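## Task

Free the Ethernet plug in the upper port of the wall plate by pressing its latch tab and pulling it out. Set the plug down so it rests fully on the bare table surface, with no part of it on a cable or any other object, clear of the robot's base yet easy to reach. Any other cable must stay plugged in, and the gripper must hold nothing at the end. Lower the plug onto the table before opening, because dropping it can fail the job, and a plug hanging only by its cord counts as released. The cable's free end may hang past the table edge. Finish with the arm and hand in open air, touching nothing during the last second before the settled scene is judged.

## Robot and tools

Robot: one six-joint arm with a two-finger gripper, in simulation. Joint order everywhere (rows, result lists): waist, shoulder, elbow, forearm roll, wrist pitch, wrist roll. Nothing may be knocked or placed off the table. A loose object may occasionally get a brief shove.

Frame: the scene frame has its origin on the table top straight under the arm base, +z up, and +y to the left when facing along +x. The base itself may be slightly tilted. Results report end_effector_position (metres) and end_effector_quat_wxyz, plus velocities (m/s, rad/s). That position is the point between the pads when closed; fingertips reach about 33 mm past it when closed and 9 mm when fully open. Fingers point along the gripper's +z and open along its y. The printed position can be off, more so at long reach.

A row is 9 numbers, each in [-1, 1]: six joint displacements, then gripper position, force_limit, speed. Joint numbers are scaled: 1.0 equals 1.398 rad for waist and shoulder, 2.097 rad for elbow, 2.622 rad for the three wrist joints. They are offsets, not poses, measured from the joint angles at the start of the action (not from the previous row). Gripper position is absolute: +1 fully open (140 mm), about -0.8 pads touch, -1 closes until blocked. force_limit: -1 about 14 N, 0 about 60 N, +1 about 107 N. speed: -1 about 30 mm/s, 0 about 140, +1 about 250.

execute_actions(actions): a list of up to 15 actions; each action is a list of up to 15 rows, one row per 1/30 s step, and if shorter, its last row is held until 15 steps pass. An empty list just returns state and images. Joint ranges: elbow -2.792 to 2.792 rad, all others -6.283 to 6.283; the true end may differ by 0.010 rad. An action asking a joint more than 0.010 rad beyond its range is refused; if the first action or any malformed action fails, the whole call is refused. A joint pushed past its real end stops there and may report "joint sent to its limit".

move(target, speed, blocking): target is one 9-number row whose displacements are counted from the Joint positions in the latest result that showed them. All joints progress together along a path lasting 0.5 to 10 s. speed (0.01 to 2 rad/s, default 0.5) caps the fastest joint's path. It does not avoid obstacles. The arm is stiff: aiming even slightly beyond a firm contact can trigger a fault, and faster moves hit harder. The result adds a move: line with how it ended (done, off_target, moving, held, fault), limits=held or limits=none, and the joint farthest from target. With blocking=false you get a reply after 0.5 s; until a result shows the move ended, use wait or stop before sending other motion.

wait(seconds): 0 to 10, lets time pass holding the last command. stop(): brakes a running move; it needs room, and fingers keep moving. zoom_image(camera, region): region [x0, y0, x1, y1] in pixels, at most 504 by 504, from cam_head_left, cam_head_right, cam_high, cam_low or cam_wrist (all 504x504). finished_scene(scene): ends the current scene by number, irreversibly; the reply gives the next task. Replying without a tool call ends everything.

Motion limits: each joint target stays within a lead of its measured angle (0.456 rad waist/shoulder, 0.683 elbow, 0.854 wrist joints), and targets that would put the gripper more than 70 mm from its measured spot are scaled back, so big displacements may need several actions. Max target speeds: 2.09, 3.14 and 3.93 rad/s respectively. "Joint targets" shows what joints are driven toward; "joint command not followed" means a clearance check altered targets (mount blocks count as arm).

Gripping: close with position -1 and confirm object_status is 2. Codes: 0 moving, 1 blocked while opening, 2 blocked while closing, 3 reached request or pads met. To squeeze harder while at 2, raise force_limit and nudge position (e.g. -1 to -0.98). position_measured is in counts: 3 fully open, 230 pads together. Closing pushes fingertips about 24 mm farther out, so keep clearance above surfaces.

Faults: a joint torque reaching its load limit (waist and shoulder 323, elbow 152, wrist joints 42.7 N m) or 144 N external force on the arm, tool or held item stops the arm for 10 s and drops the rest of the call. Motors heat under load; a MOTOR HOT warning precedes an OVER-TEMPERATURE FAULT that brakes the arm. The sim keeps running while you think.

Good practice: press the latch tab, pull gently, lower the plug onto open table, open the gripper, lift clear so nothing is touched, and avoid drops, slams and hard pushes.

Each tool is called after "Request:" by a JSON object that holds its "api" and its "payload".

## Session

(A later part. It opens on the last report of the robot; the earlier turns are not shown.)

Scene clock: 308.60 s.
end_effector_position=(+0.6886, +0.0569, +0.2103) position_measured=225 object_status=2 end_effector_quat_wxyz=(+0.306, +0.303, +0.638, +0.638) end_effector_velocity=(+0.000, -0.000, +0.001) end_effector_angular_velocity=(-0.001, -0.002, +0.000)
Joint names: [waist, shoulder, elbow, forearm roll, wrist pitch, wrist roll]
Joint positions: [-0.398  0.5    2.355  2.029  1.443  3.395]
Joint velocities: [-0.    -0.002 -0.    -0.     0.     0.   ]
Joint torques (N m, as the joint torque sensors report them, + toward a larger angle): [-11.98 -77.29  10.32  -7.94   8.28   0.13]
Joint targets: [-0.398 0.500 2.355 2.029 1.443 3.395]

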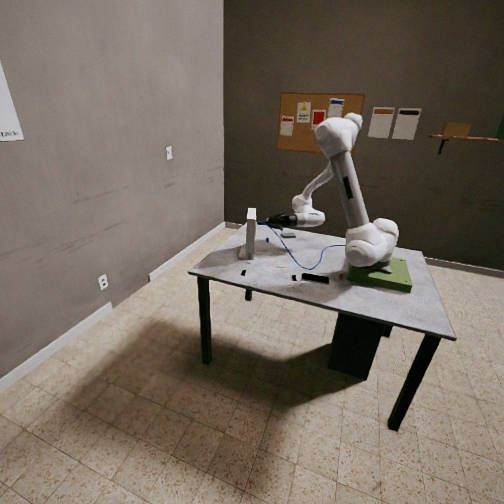

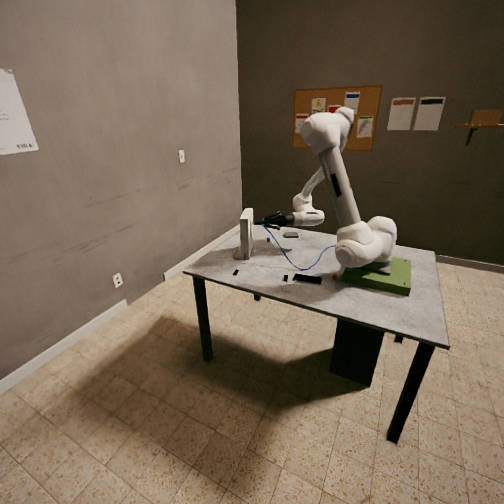

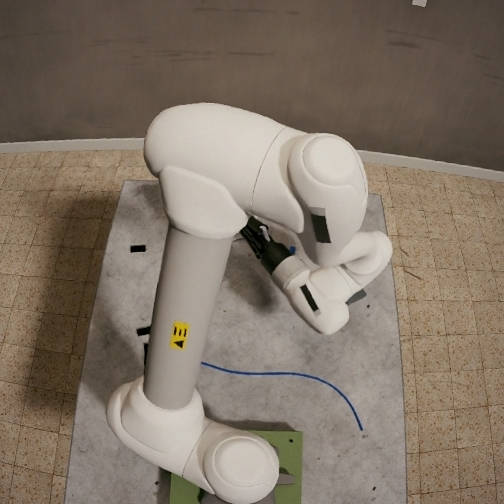

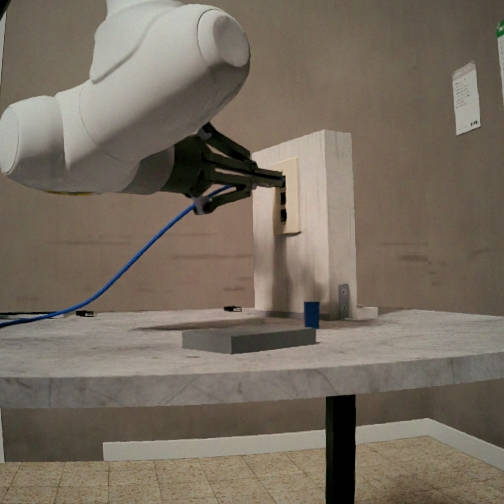

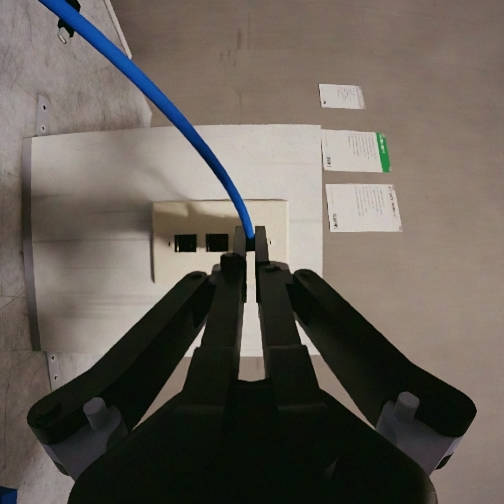

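Request:
{"api": "execute_actions", "payload": {"actions": [[[0,0,0,0,0,0,-0.3,0.0,0]]]}}

Request:
{"api": "zoom_image", "payload": {"camera": "cam_low", "region": [260, 160, 300, 200]}}

Request:
{"api": "zoom_image", "payload": {"camera": "cam_wrist", "region": [220, 210, 290, 280]}}

Scene clock: 325.63 s.
end_effector_position=(+0.6886, +0.0567, +0.2103) position_measured=167 object_status=3 end_effector_quat_wxyz=(+0.306, +0.303, +0.638, +0.638) end_effector_velocity=(+0.001, -0.000, -0.001) end_effector_angular_velocity=(-0.001, +0.001, -0.000)
Joint names: [waist, shoulder, elbow, forearm roll, wrist pitch, wrist roll]
Joint positions: [-0.399  0.5    2.355  2.029  1.443  3.395]
Joint velocities: [ 0.     0.001 -0.001  0.    -0.001  0.   ]
Joint torques (N m, as the joint torque sensors report them, + toward a larger angle): [  0.41 -69.33 -18.05   0.33   2.62   0.16]
Joint targets: [-0.398 0.500 2.355 2.029 1.443 3.395]

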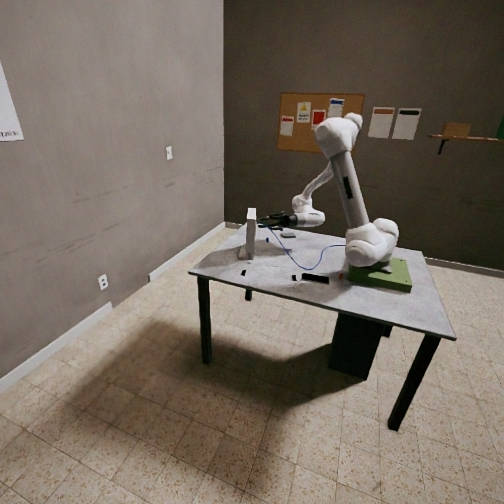

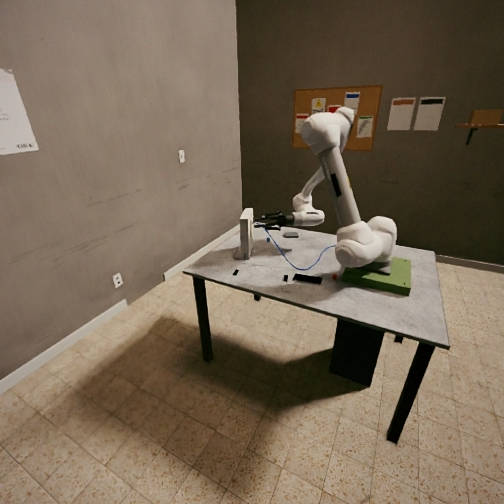

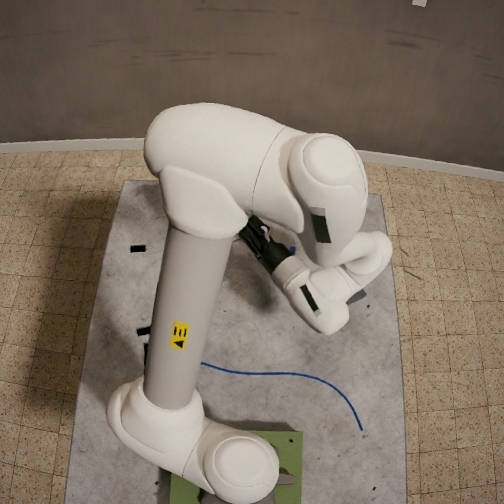

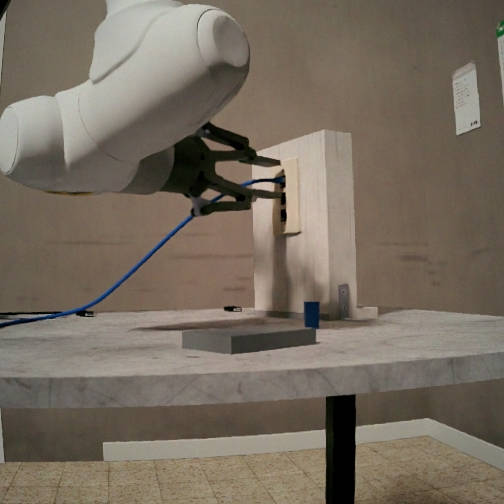

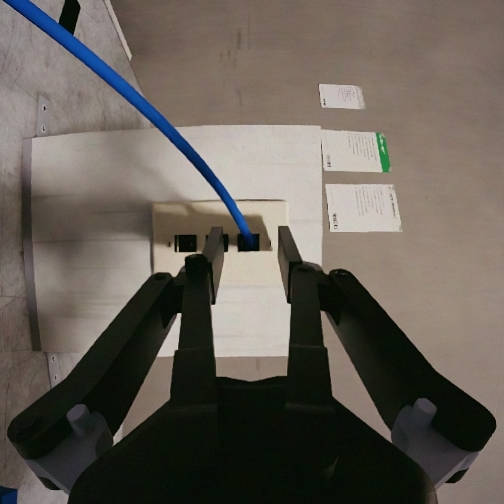

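Region (260, 160, 300, 200) of cam_low's 504x504 image, scaled by 12.600, with more detail than that image has.

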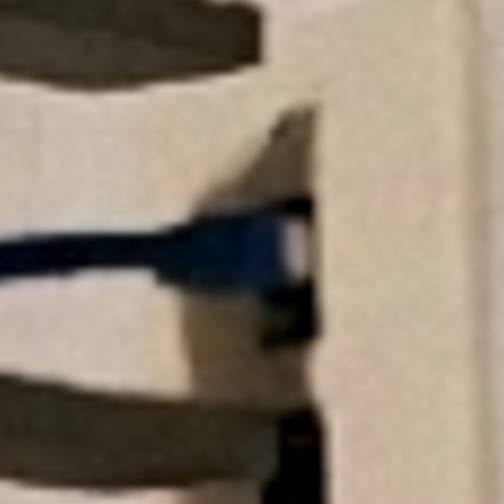

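Region (220, 210, 290, 280) of cam_wrist's 504x504 image, scaled by 7.200, with more detail than that image has.

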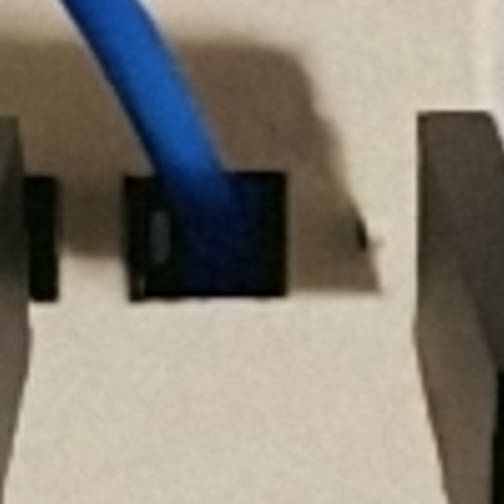

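Request:
{"api": "execute_actions", "payload": {"actions": [[[-0.0121,-0.0045,0.0087,-0.0058,0.0036,-0.0034,-0.3,0,0]]]}}

Scene clock: 396.63 s.
end_effector_position=(+0.6770, +0.0537, +0.2103) position_measured=167 object_status=3 end_effector_quat_wxyz=(+0.306, +0.303, +0.638, +0.638) end_effector_velocity=(-0.000, +0.000, +0.001) end_effector_angular_velocity=(-0.001, -0.001, +0.000)
Joint names: [waist, shoulder, elbow, forearm roll, wrist pitch, wrist roll]
Joint positions: [-0.415  0.494  2.373  2.014  1.452  3.386]
Joint velocities: [ 0.    -0.001 -0.    -0.    -0.    -0.   ]
Joint torques (N m, as the joint torque sensors report them, + toward a larger angle): [ -0.45 -68.86 -18.13   0.21   2.73   0.13]
Joint targets: [-0.416 0.493 2.373 2.014 1.452 3.386]

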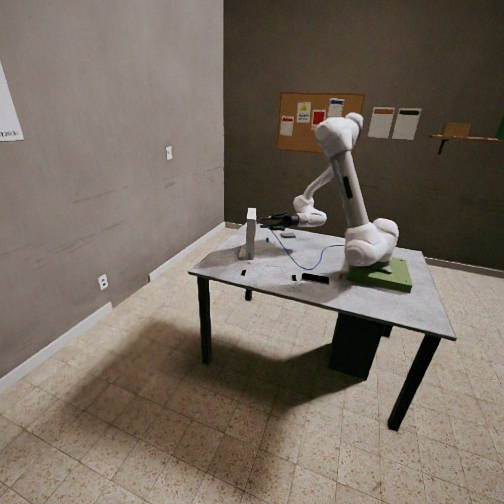

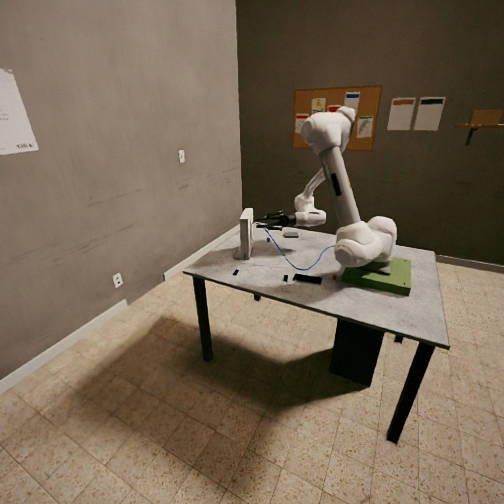

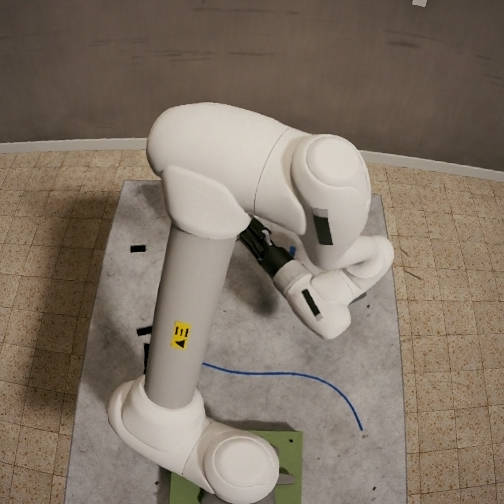

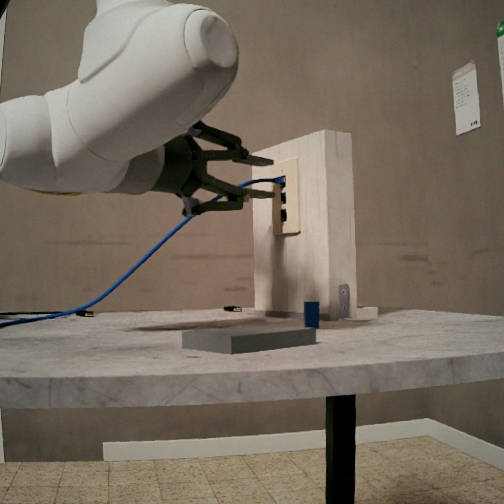

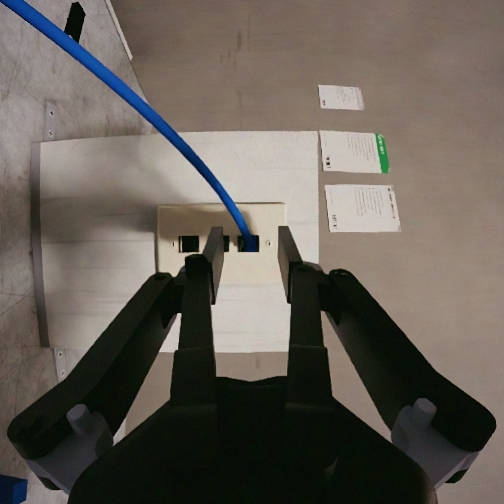

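Request:
{"api": "move", "payload": {"target": [0.1826, -0.0370, 0.0798, 0.2536, -0.0090, -0.0662, -0.3, 0, 0], "speed": 0.4}}

Request:
{"api": "zoom_image", "payload": {"camera": "cam_wrist", "region": [190, 180, 320, 310]}}

Scene clock: 422.40 s.
end_effector_position=(+0.6735, +0.0635, +0.2105) position_measured=167 object_status=3 end_effector_quat_wxyz=(+0.425, +0.425, +0.565, +0.565) end_effector_velocity=(-0.000, +0.000, +0.000) end_effector_angular_velocity=(-0.001, -0.001, +0.001)
Joint names: [waist, shoulder, elbow, forearm roll, wrist pitch, wrist roll]
Joint positions: [-0.16   0.442  2.541  2.678  1.428  3.212]
Joint velocities: [-0.     0.     0.    -0.001  0.002 -0.002]
Joint torques (N m, as the joint torque sensors report them, + toward a larger angle): [  0.94 -58.82 -12.35  -0.53   2.73  -0.01]
Joint targets: [-0.160 0.442 2.541 2.678 1.428 3.212]
move: done; limits=none; farthest joint: the waist, 0.001 radians from its target (0.256 radians at the start)

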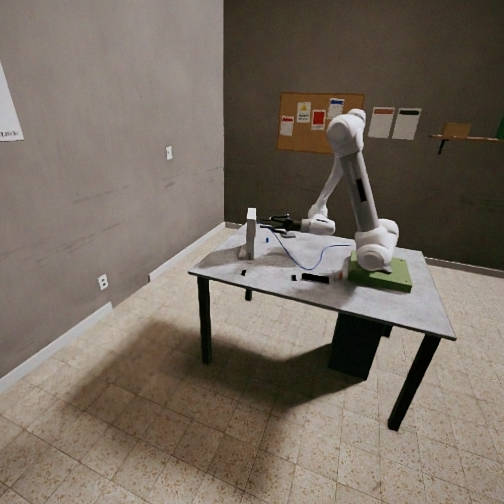

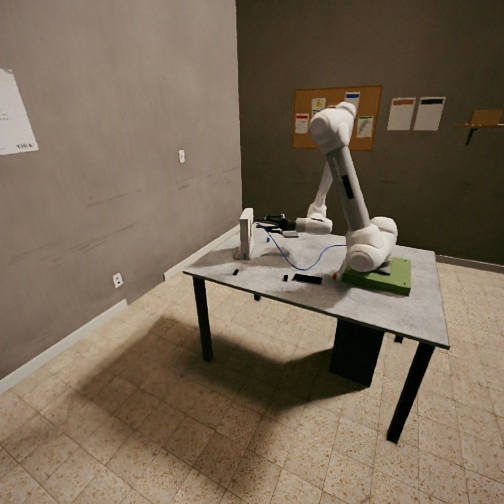

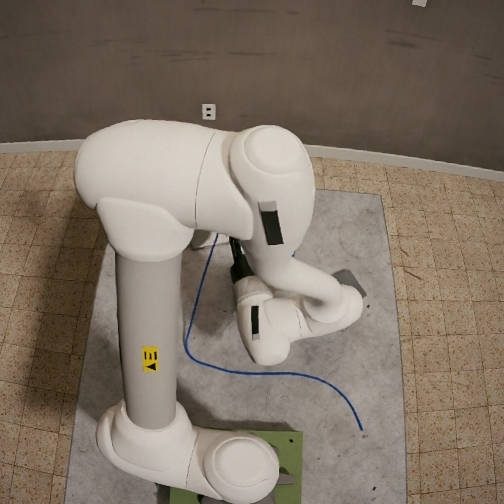

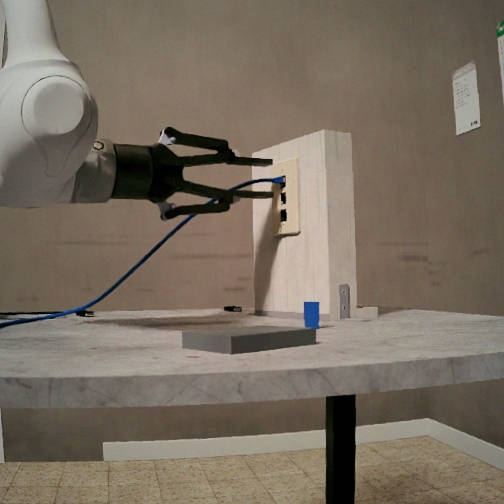

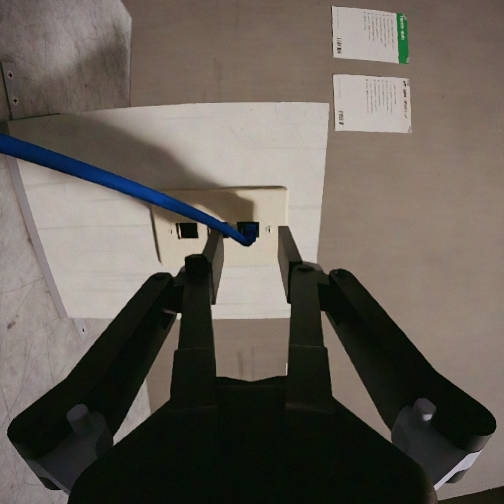

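Region (190, 180, 320, 310) of cam_wrist's 504x504 image, scaled by 3.877, with more detail than that image has.

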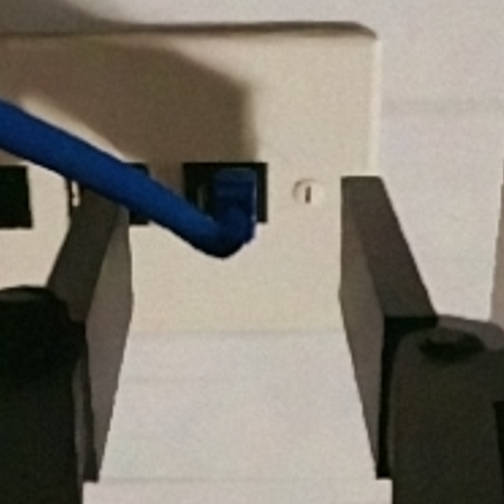

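Request:
{"api": "move", "payload": {"target": [0.01402, 0.00508, -0.01296, 0.00706, -0.00744, 0.00225, -0.5, 0, 0], "speed": 0.05}}

Request:
{"api": "zoom_image", "payload": {"camera": "cam_low", "region": [240, 150, 310, 220]}}

Scene clock: 438.00 s.
end_effector_position=(+0.6889, +0.0680, +0.2105) position_measured=192 object_status=3 end_effector_quat_wxyz=(+0.425, +0.425, +0.565, +0.565) end_effector_velocity=(+0.001, -0.000, +0.002) end_effector_angular_velocity=(-0.001, -0.002, -0.000)
Joint names: [waist, shoulder, elbow, forearm roll, wrist pitch, wrist roll]
Joint positions: [-0.141  0.449  2.514  2.697  1.409  3.218]
Joint velocities: [ 0.    -0.002 -0.001  0.    -0.001  0.   ]
Joint torques (N m, as the joint torque sensors report them, + toward a larger angle): [  0.87 -60.86 -12.89  -0.2    2.65   0.12]
Joint targets: [-0.141 0.449 2.514 2.697 1.409 3.218]
move: done; limits=none; farthest joint: the wrist pitch, 0.001 radians from its target (0.020 radians at the start)

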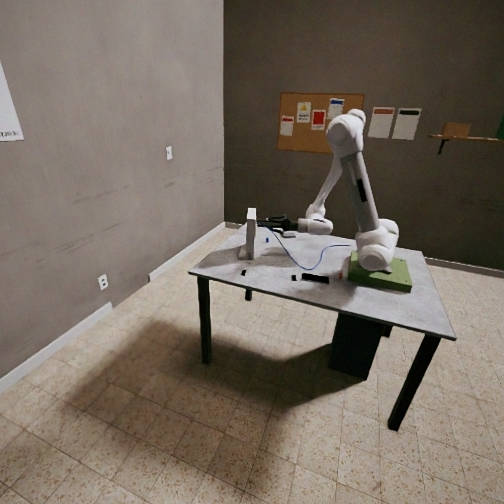

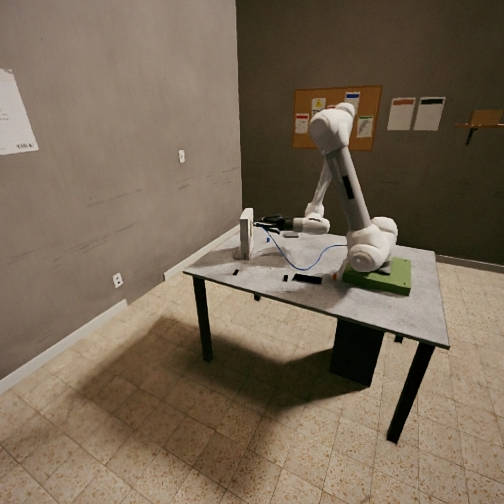

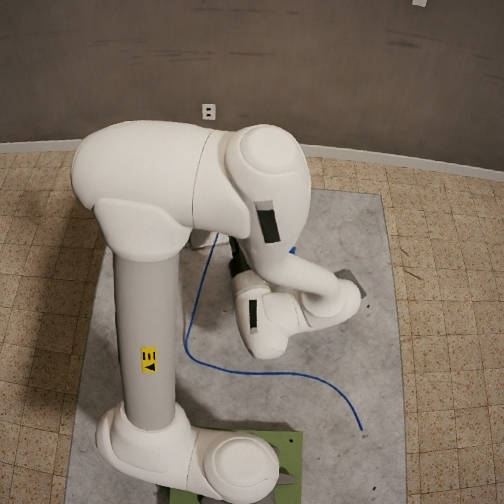

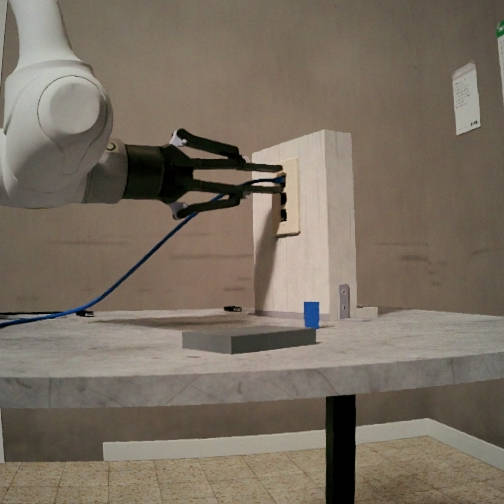

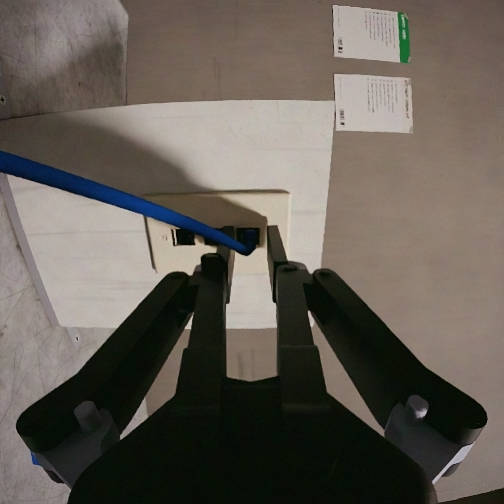

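Region (240, 150, 310, 220) of cam_low's 504x504 image, scaled by 7.200, with more detail than that image has.

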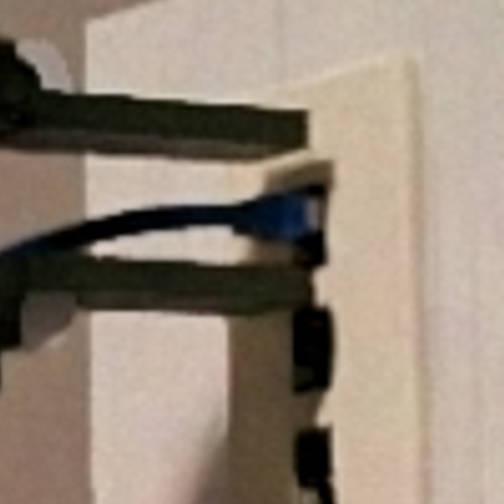

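Request:
{"api": "execute_actions", "payload": {"actions": [[[0.00263, 0.00095, -0.00243, 0.00132, -0.0014, 0.00042, -0.5, 0, 0]]]}}

Scene clock: 450.27 s.
end_effector_position=(+0.6917, +0.0690, +0.2105) position_measured=192 object_status=3 end_effector_quat_wxyz=(+0.425, +0.425, +0.565, +0.565) end_effector_velocity=(+0.000, -0.000, -0.000) end_effector_angular_velocity=(-0.001, +0.001, -0.001)
Joint names: [waist, shoulder, elbow, forearm roll, wrist pitch, wrist roll]
Joint positions: [-0.137  0.45   2.508  2.7    1.405  3.219]
Joint velocities: [ 0.    -0.001  0.     0.001 -0.002 -0.001]
Joint torques (N m, as the joint torque sensors report them, + toward a larger angle): [  0.21 -62.22 -13.09  -0.35   2.63   0.12]
Joint targets: [-0.137 0.450 2.508 2.700 1.405 3.219]

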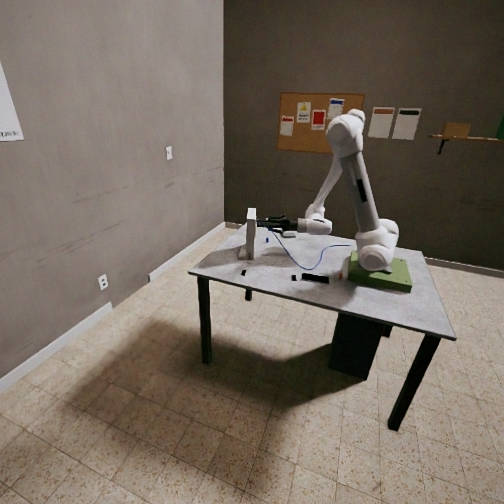

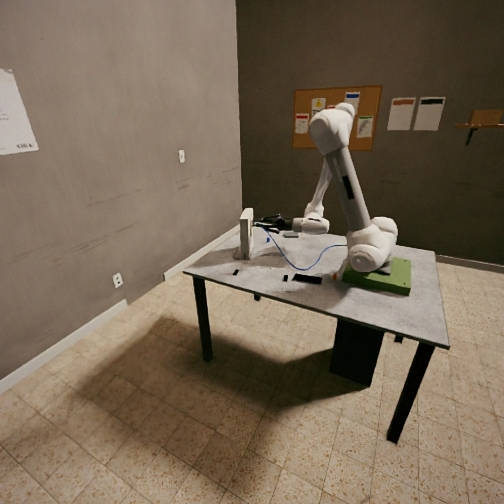

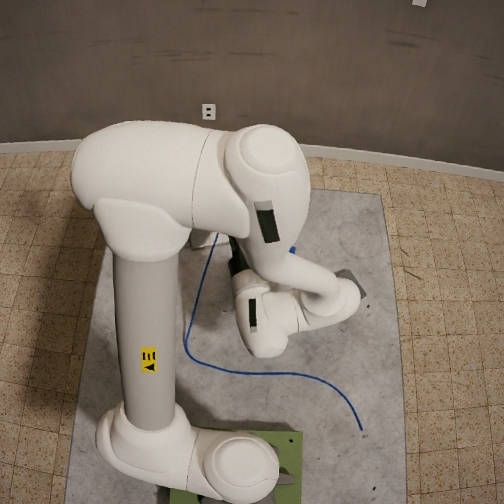

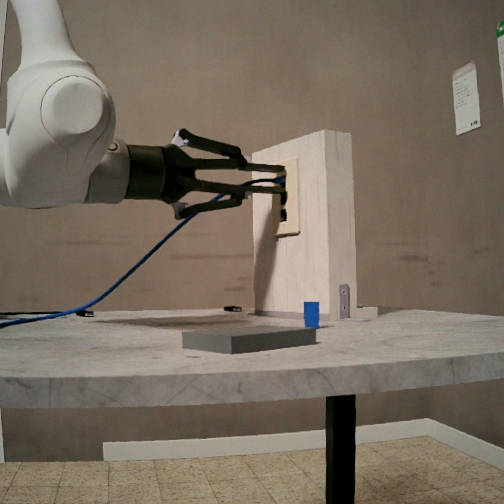

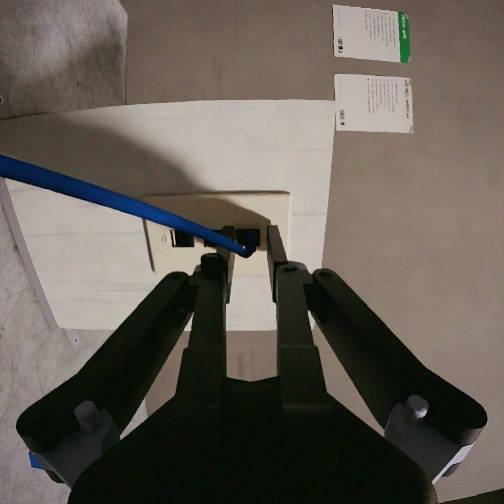

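Request:
{"api": "execute_actions", "payload": {"actions": [[[0.00175, 0.00064, -0.00162, 0.00088, -0.00093, 0.00028, -0.5, 0, 0]]]}}

Scene clock: 456.10 s.
end_effector_position=(+0.6936, +0.0696, +0.2105) position_measured=192 object_status=3 end_effector_quat_wxyz=(+0.425, +0.425, +0.565, +0.565) end_effector_velocity=(-0.000, -0.000, -0.000) end_effector_angular_velocity=(+0.000, +0.000, -0.000)
Joint names: [waist, shoulder, elbow, forearm roll, wrist pitch, wrist roll]
Joint positions: [-0.134  0.451  2.505  2.703  1.403  3.22 ]
Joint velocities: [-0.001  0.     0.    -0.     0.001 -0.   ]
Joint torques (N m, as the joint torque sensors report them, + toward a larger angle): [  1.64 -60.53 -13.28  -0.35   2.61   0.25]
Joint targets: [-0.134 0.451 2.505 2.703 1.403 3.220]

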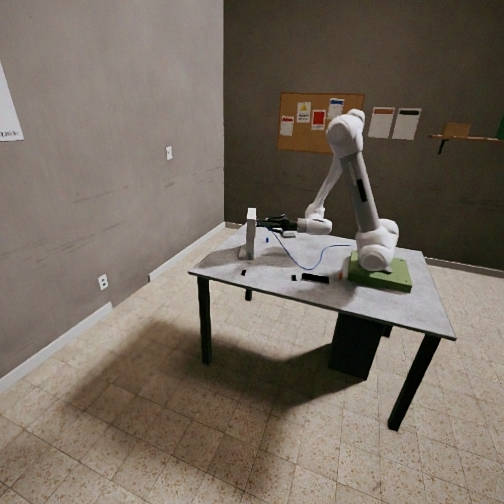

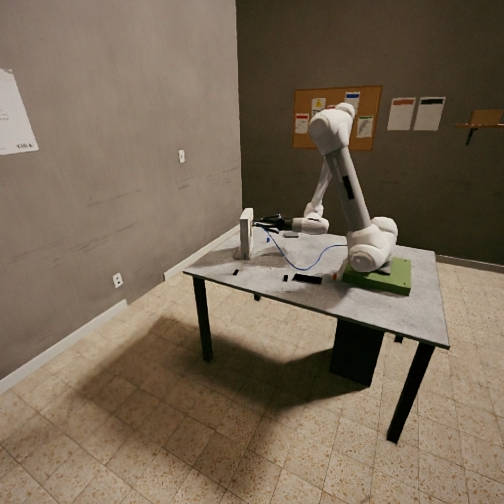

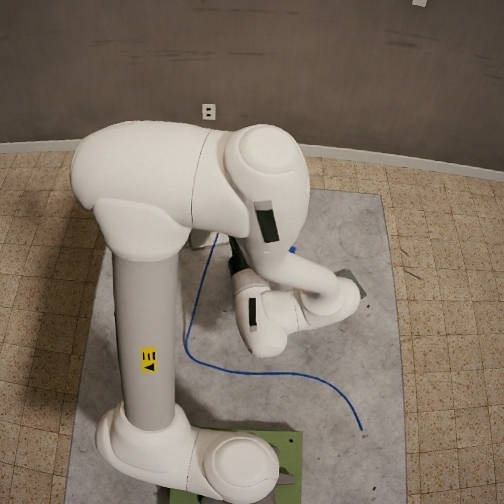

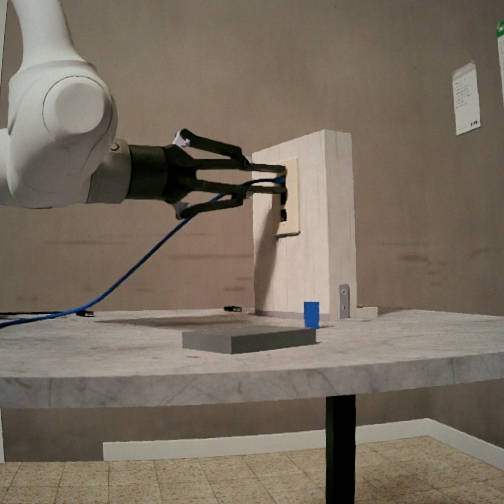

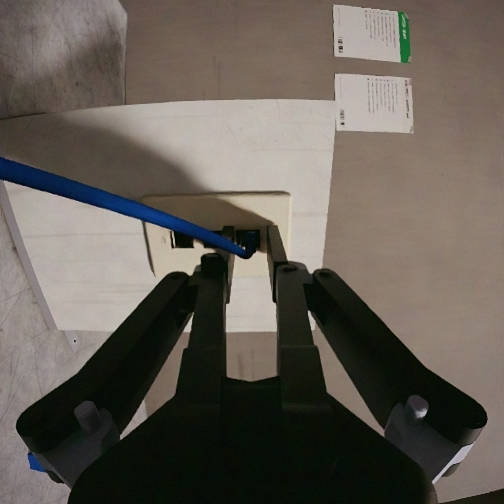

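Request:
{"api": "execute_actions", "payload": {"actions": [[[0.0013, 0.00048, -0.0012, 0.00066, -0.0007, 0.0002, -0.5, 0, 0]]]}}

Scene clock: 461.70 s.
end_effector_position=(+0.6951, +0.0701, +0.2105) position_measured=192 object_status=3 end_effector_quat_wxyz=(+0.425, +0.425, +0.565, +0.565) end_effector_velocity=(-0.000, +0.001, -0.000) end_effector_angular_velocity=(+0.002, +0.000, +0.001)
Joint names: [waist, shoulder, elbow, forearm roll, wrist pitch, wrist roll]
Joint positions: [-0.133  0.452  2.503  2.704  1.401  3.22 ]
Joint velocities: [0.001 0.001 0.    0.    0.001 0.001]
Joint torques (N m, as the joint torque sensors report them, + toward a larger angle): [  1.27 -61.02 -13.27  -0.43   2.64   0.07]
Joint targets: [-0.133 0.452 2.503 2.704 1.401 3.220]

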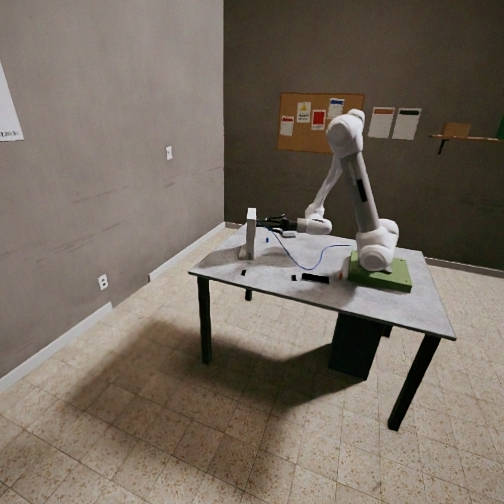

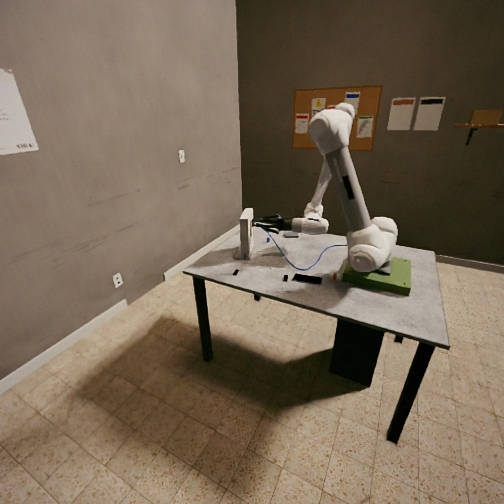

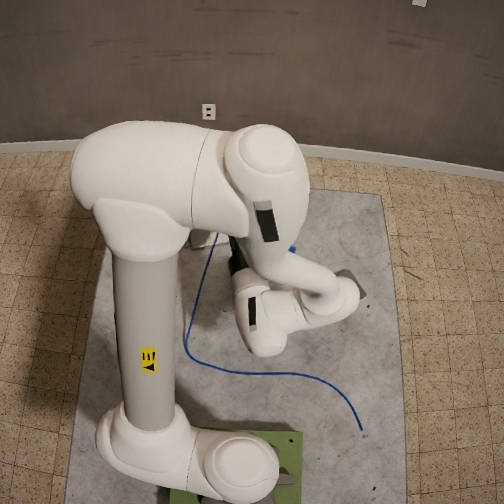

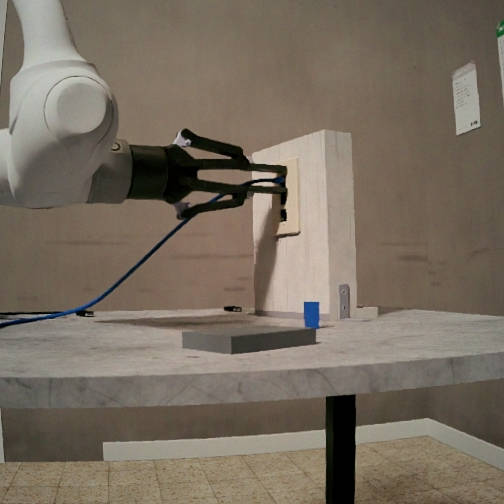

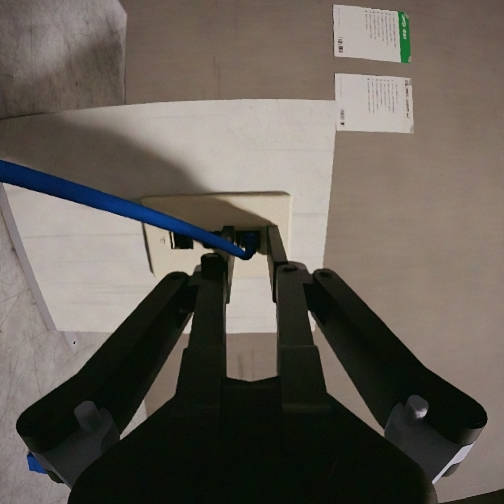

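Request:
{"api": "execute_actions", "payload": {"actions": [[[0.0009, 0.00032, -0.0008, 0.00044, -0.00047, 0.00014, -0.5, 0, 0]]]}}

Request:
{"api": "zoom_image", "payload": {"camera": "cam_low", "region": [240, 150, 310, 220]}}

Scene clock: 467.13 s.
end_effector_position=(+0.6960, +0.0704, +0.2105) position_measured=192 object_status=3 end_effector_quat_wxyz=(+0.425, +0.425, +0.565, +0.565) end_effector_velocity=(-0.000, -0.000, -0.002) end_effector_angular_velocity=(-0.002, +0.004, +0.000)
Joint names: [waist, shoulder, elbow, forearm roll, wrist pitch, wrist roll]
Joint positions: [-0.131  0.452  2.501  2.705  1.4    3.221]
Joint velocities: [-0.001  0.002  0.    -0.001 -0.002 -0.001]
Joint torques (N m, as the joint torque sensors report them, + toward a larger angle): [  2.72 -59.37 -20.06  -0.55   1.91   0.13]
Joint targets: [-0.131 0.452 2.501 2.705 1.400 3.221]

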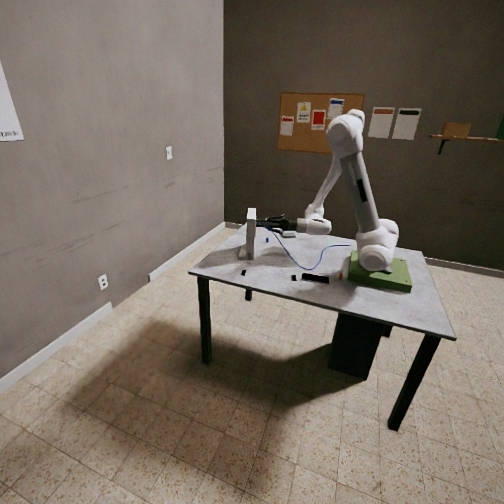

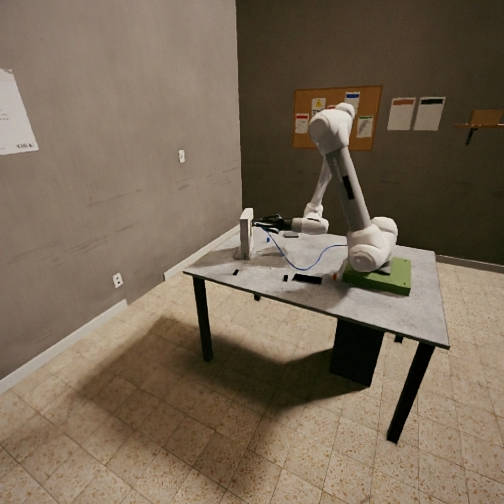

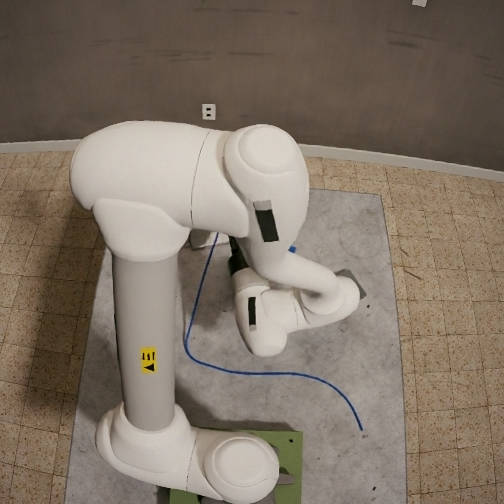

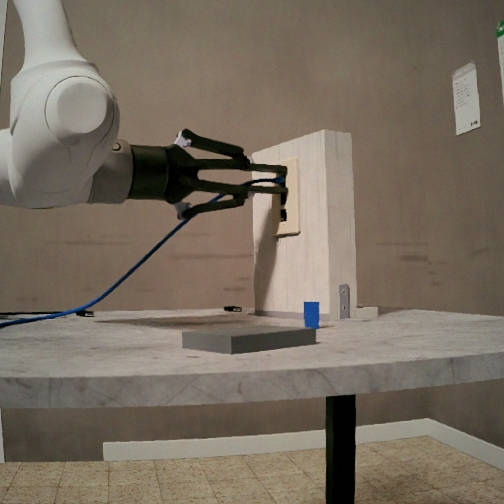

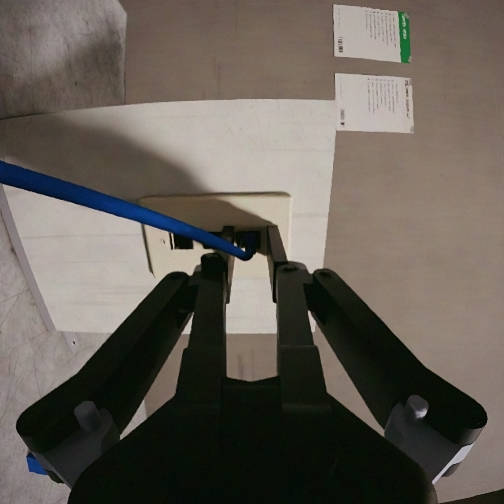

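Region (240, 150, 310, 220) of cam_low's 504x504 image, scaled by 7.200, with more detail than that image has.

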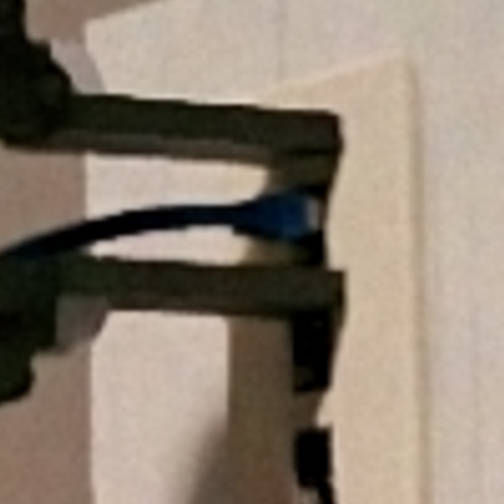

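Request:
{"api": "execute_actions", "payload": {"actions": [[[-0.0013, -0.00048, 0.0012, -0.00066, 0.0007, -0.0002, -0.5, 0, 0]],[[0,0,0,0,0,0,-1,0,-0.5]],[[0,0,0,0,0,0,-1,0,-0.5]]]}}

Request:
{"api": "zoom_image", "payload": {"camera": "cam_low", "region": [240, 150, 310, 220]}}

Scene clock: 475.00 s.
end_effector_position=(+0.6945, +0.0700, +0.2105) position_measured=222 object_status=2 end_effector_quat_wxyz=(+0.425, +0.425, +0.565, +0.565) end_effector_velocity=(-0.000, +0.000, +0.000) end_effector_angular_velocity=(-0.000, -0.000, +0.001)
Joint names: [waist, shoulder, elbow, forearm roll, wrist pitch, wrist roll]
Joint positions: [-0.133  0.452  2.503  2.704  1.402  3.22 ]
Joint velocities: [-0.    -0.001 -0.    -0.001 -0.    -0.   ]
Joint torques (N m, as the joint torque sensors report them, + toward a larger angle): [  4.31 -59.86 -16.23  -0.98   1.97   0.1 ]
Joint targets: [-0.133 0.452 2.503 2.704 1.402 3.220]

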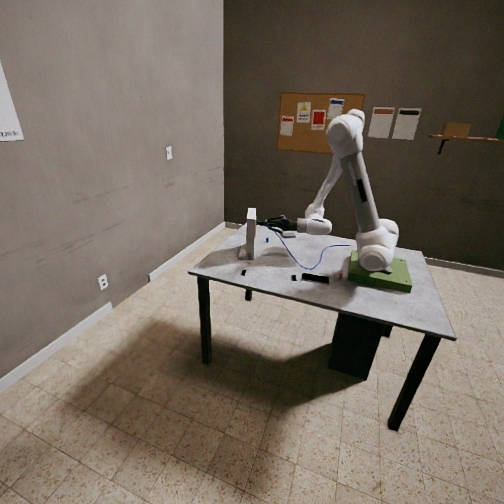

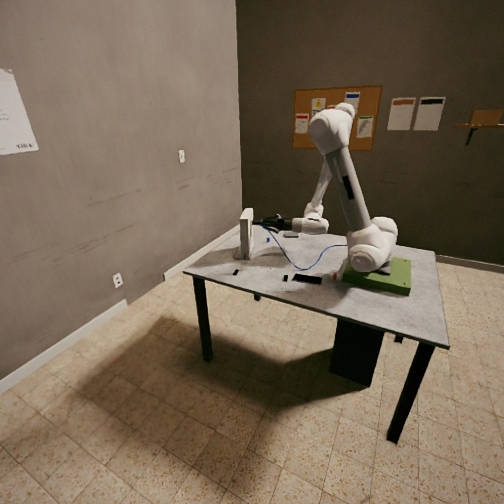

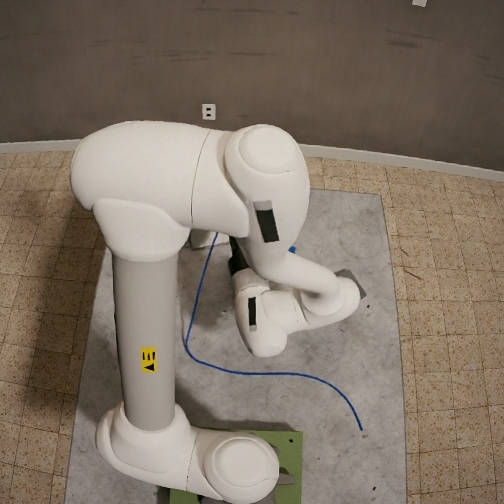

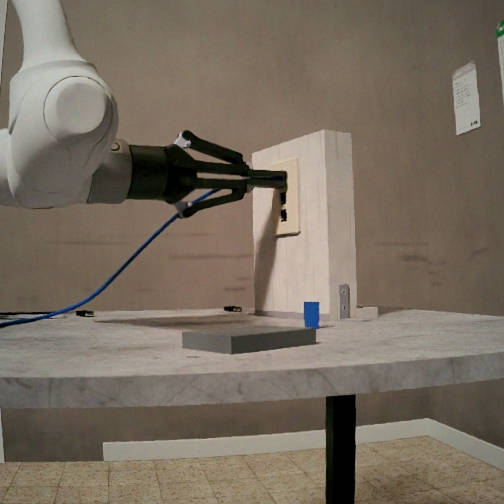

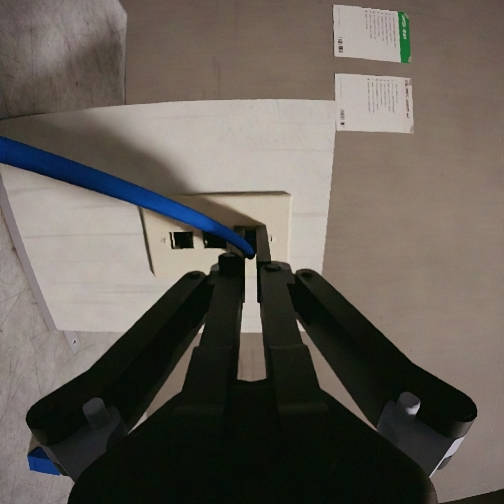

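Region (240, 150, 310, 220) of cam_low's 504x504 image, scaled by 7.200, with more detail than that image has.

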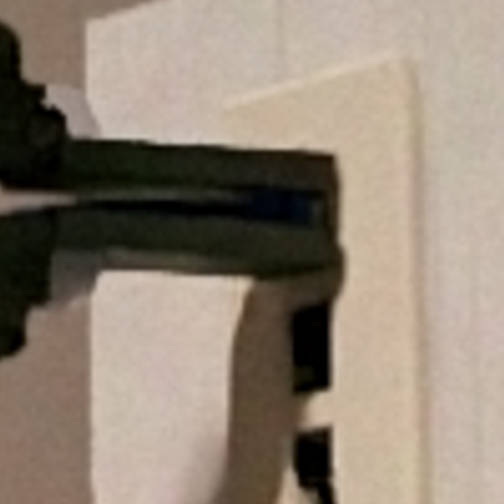

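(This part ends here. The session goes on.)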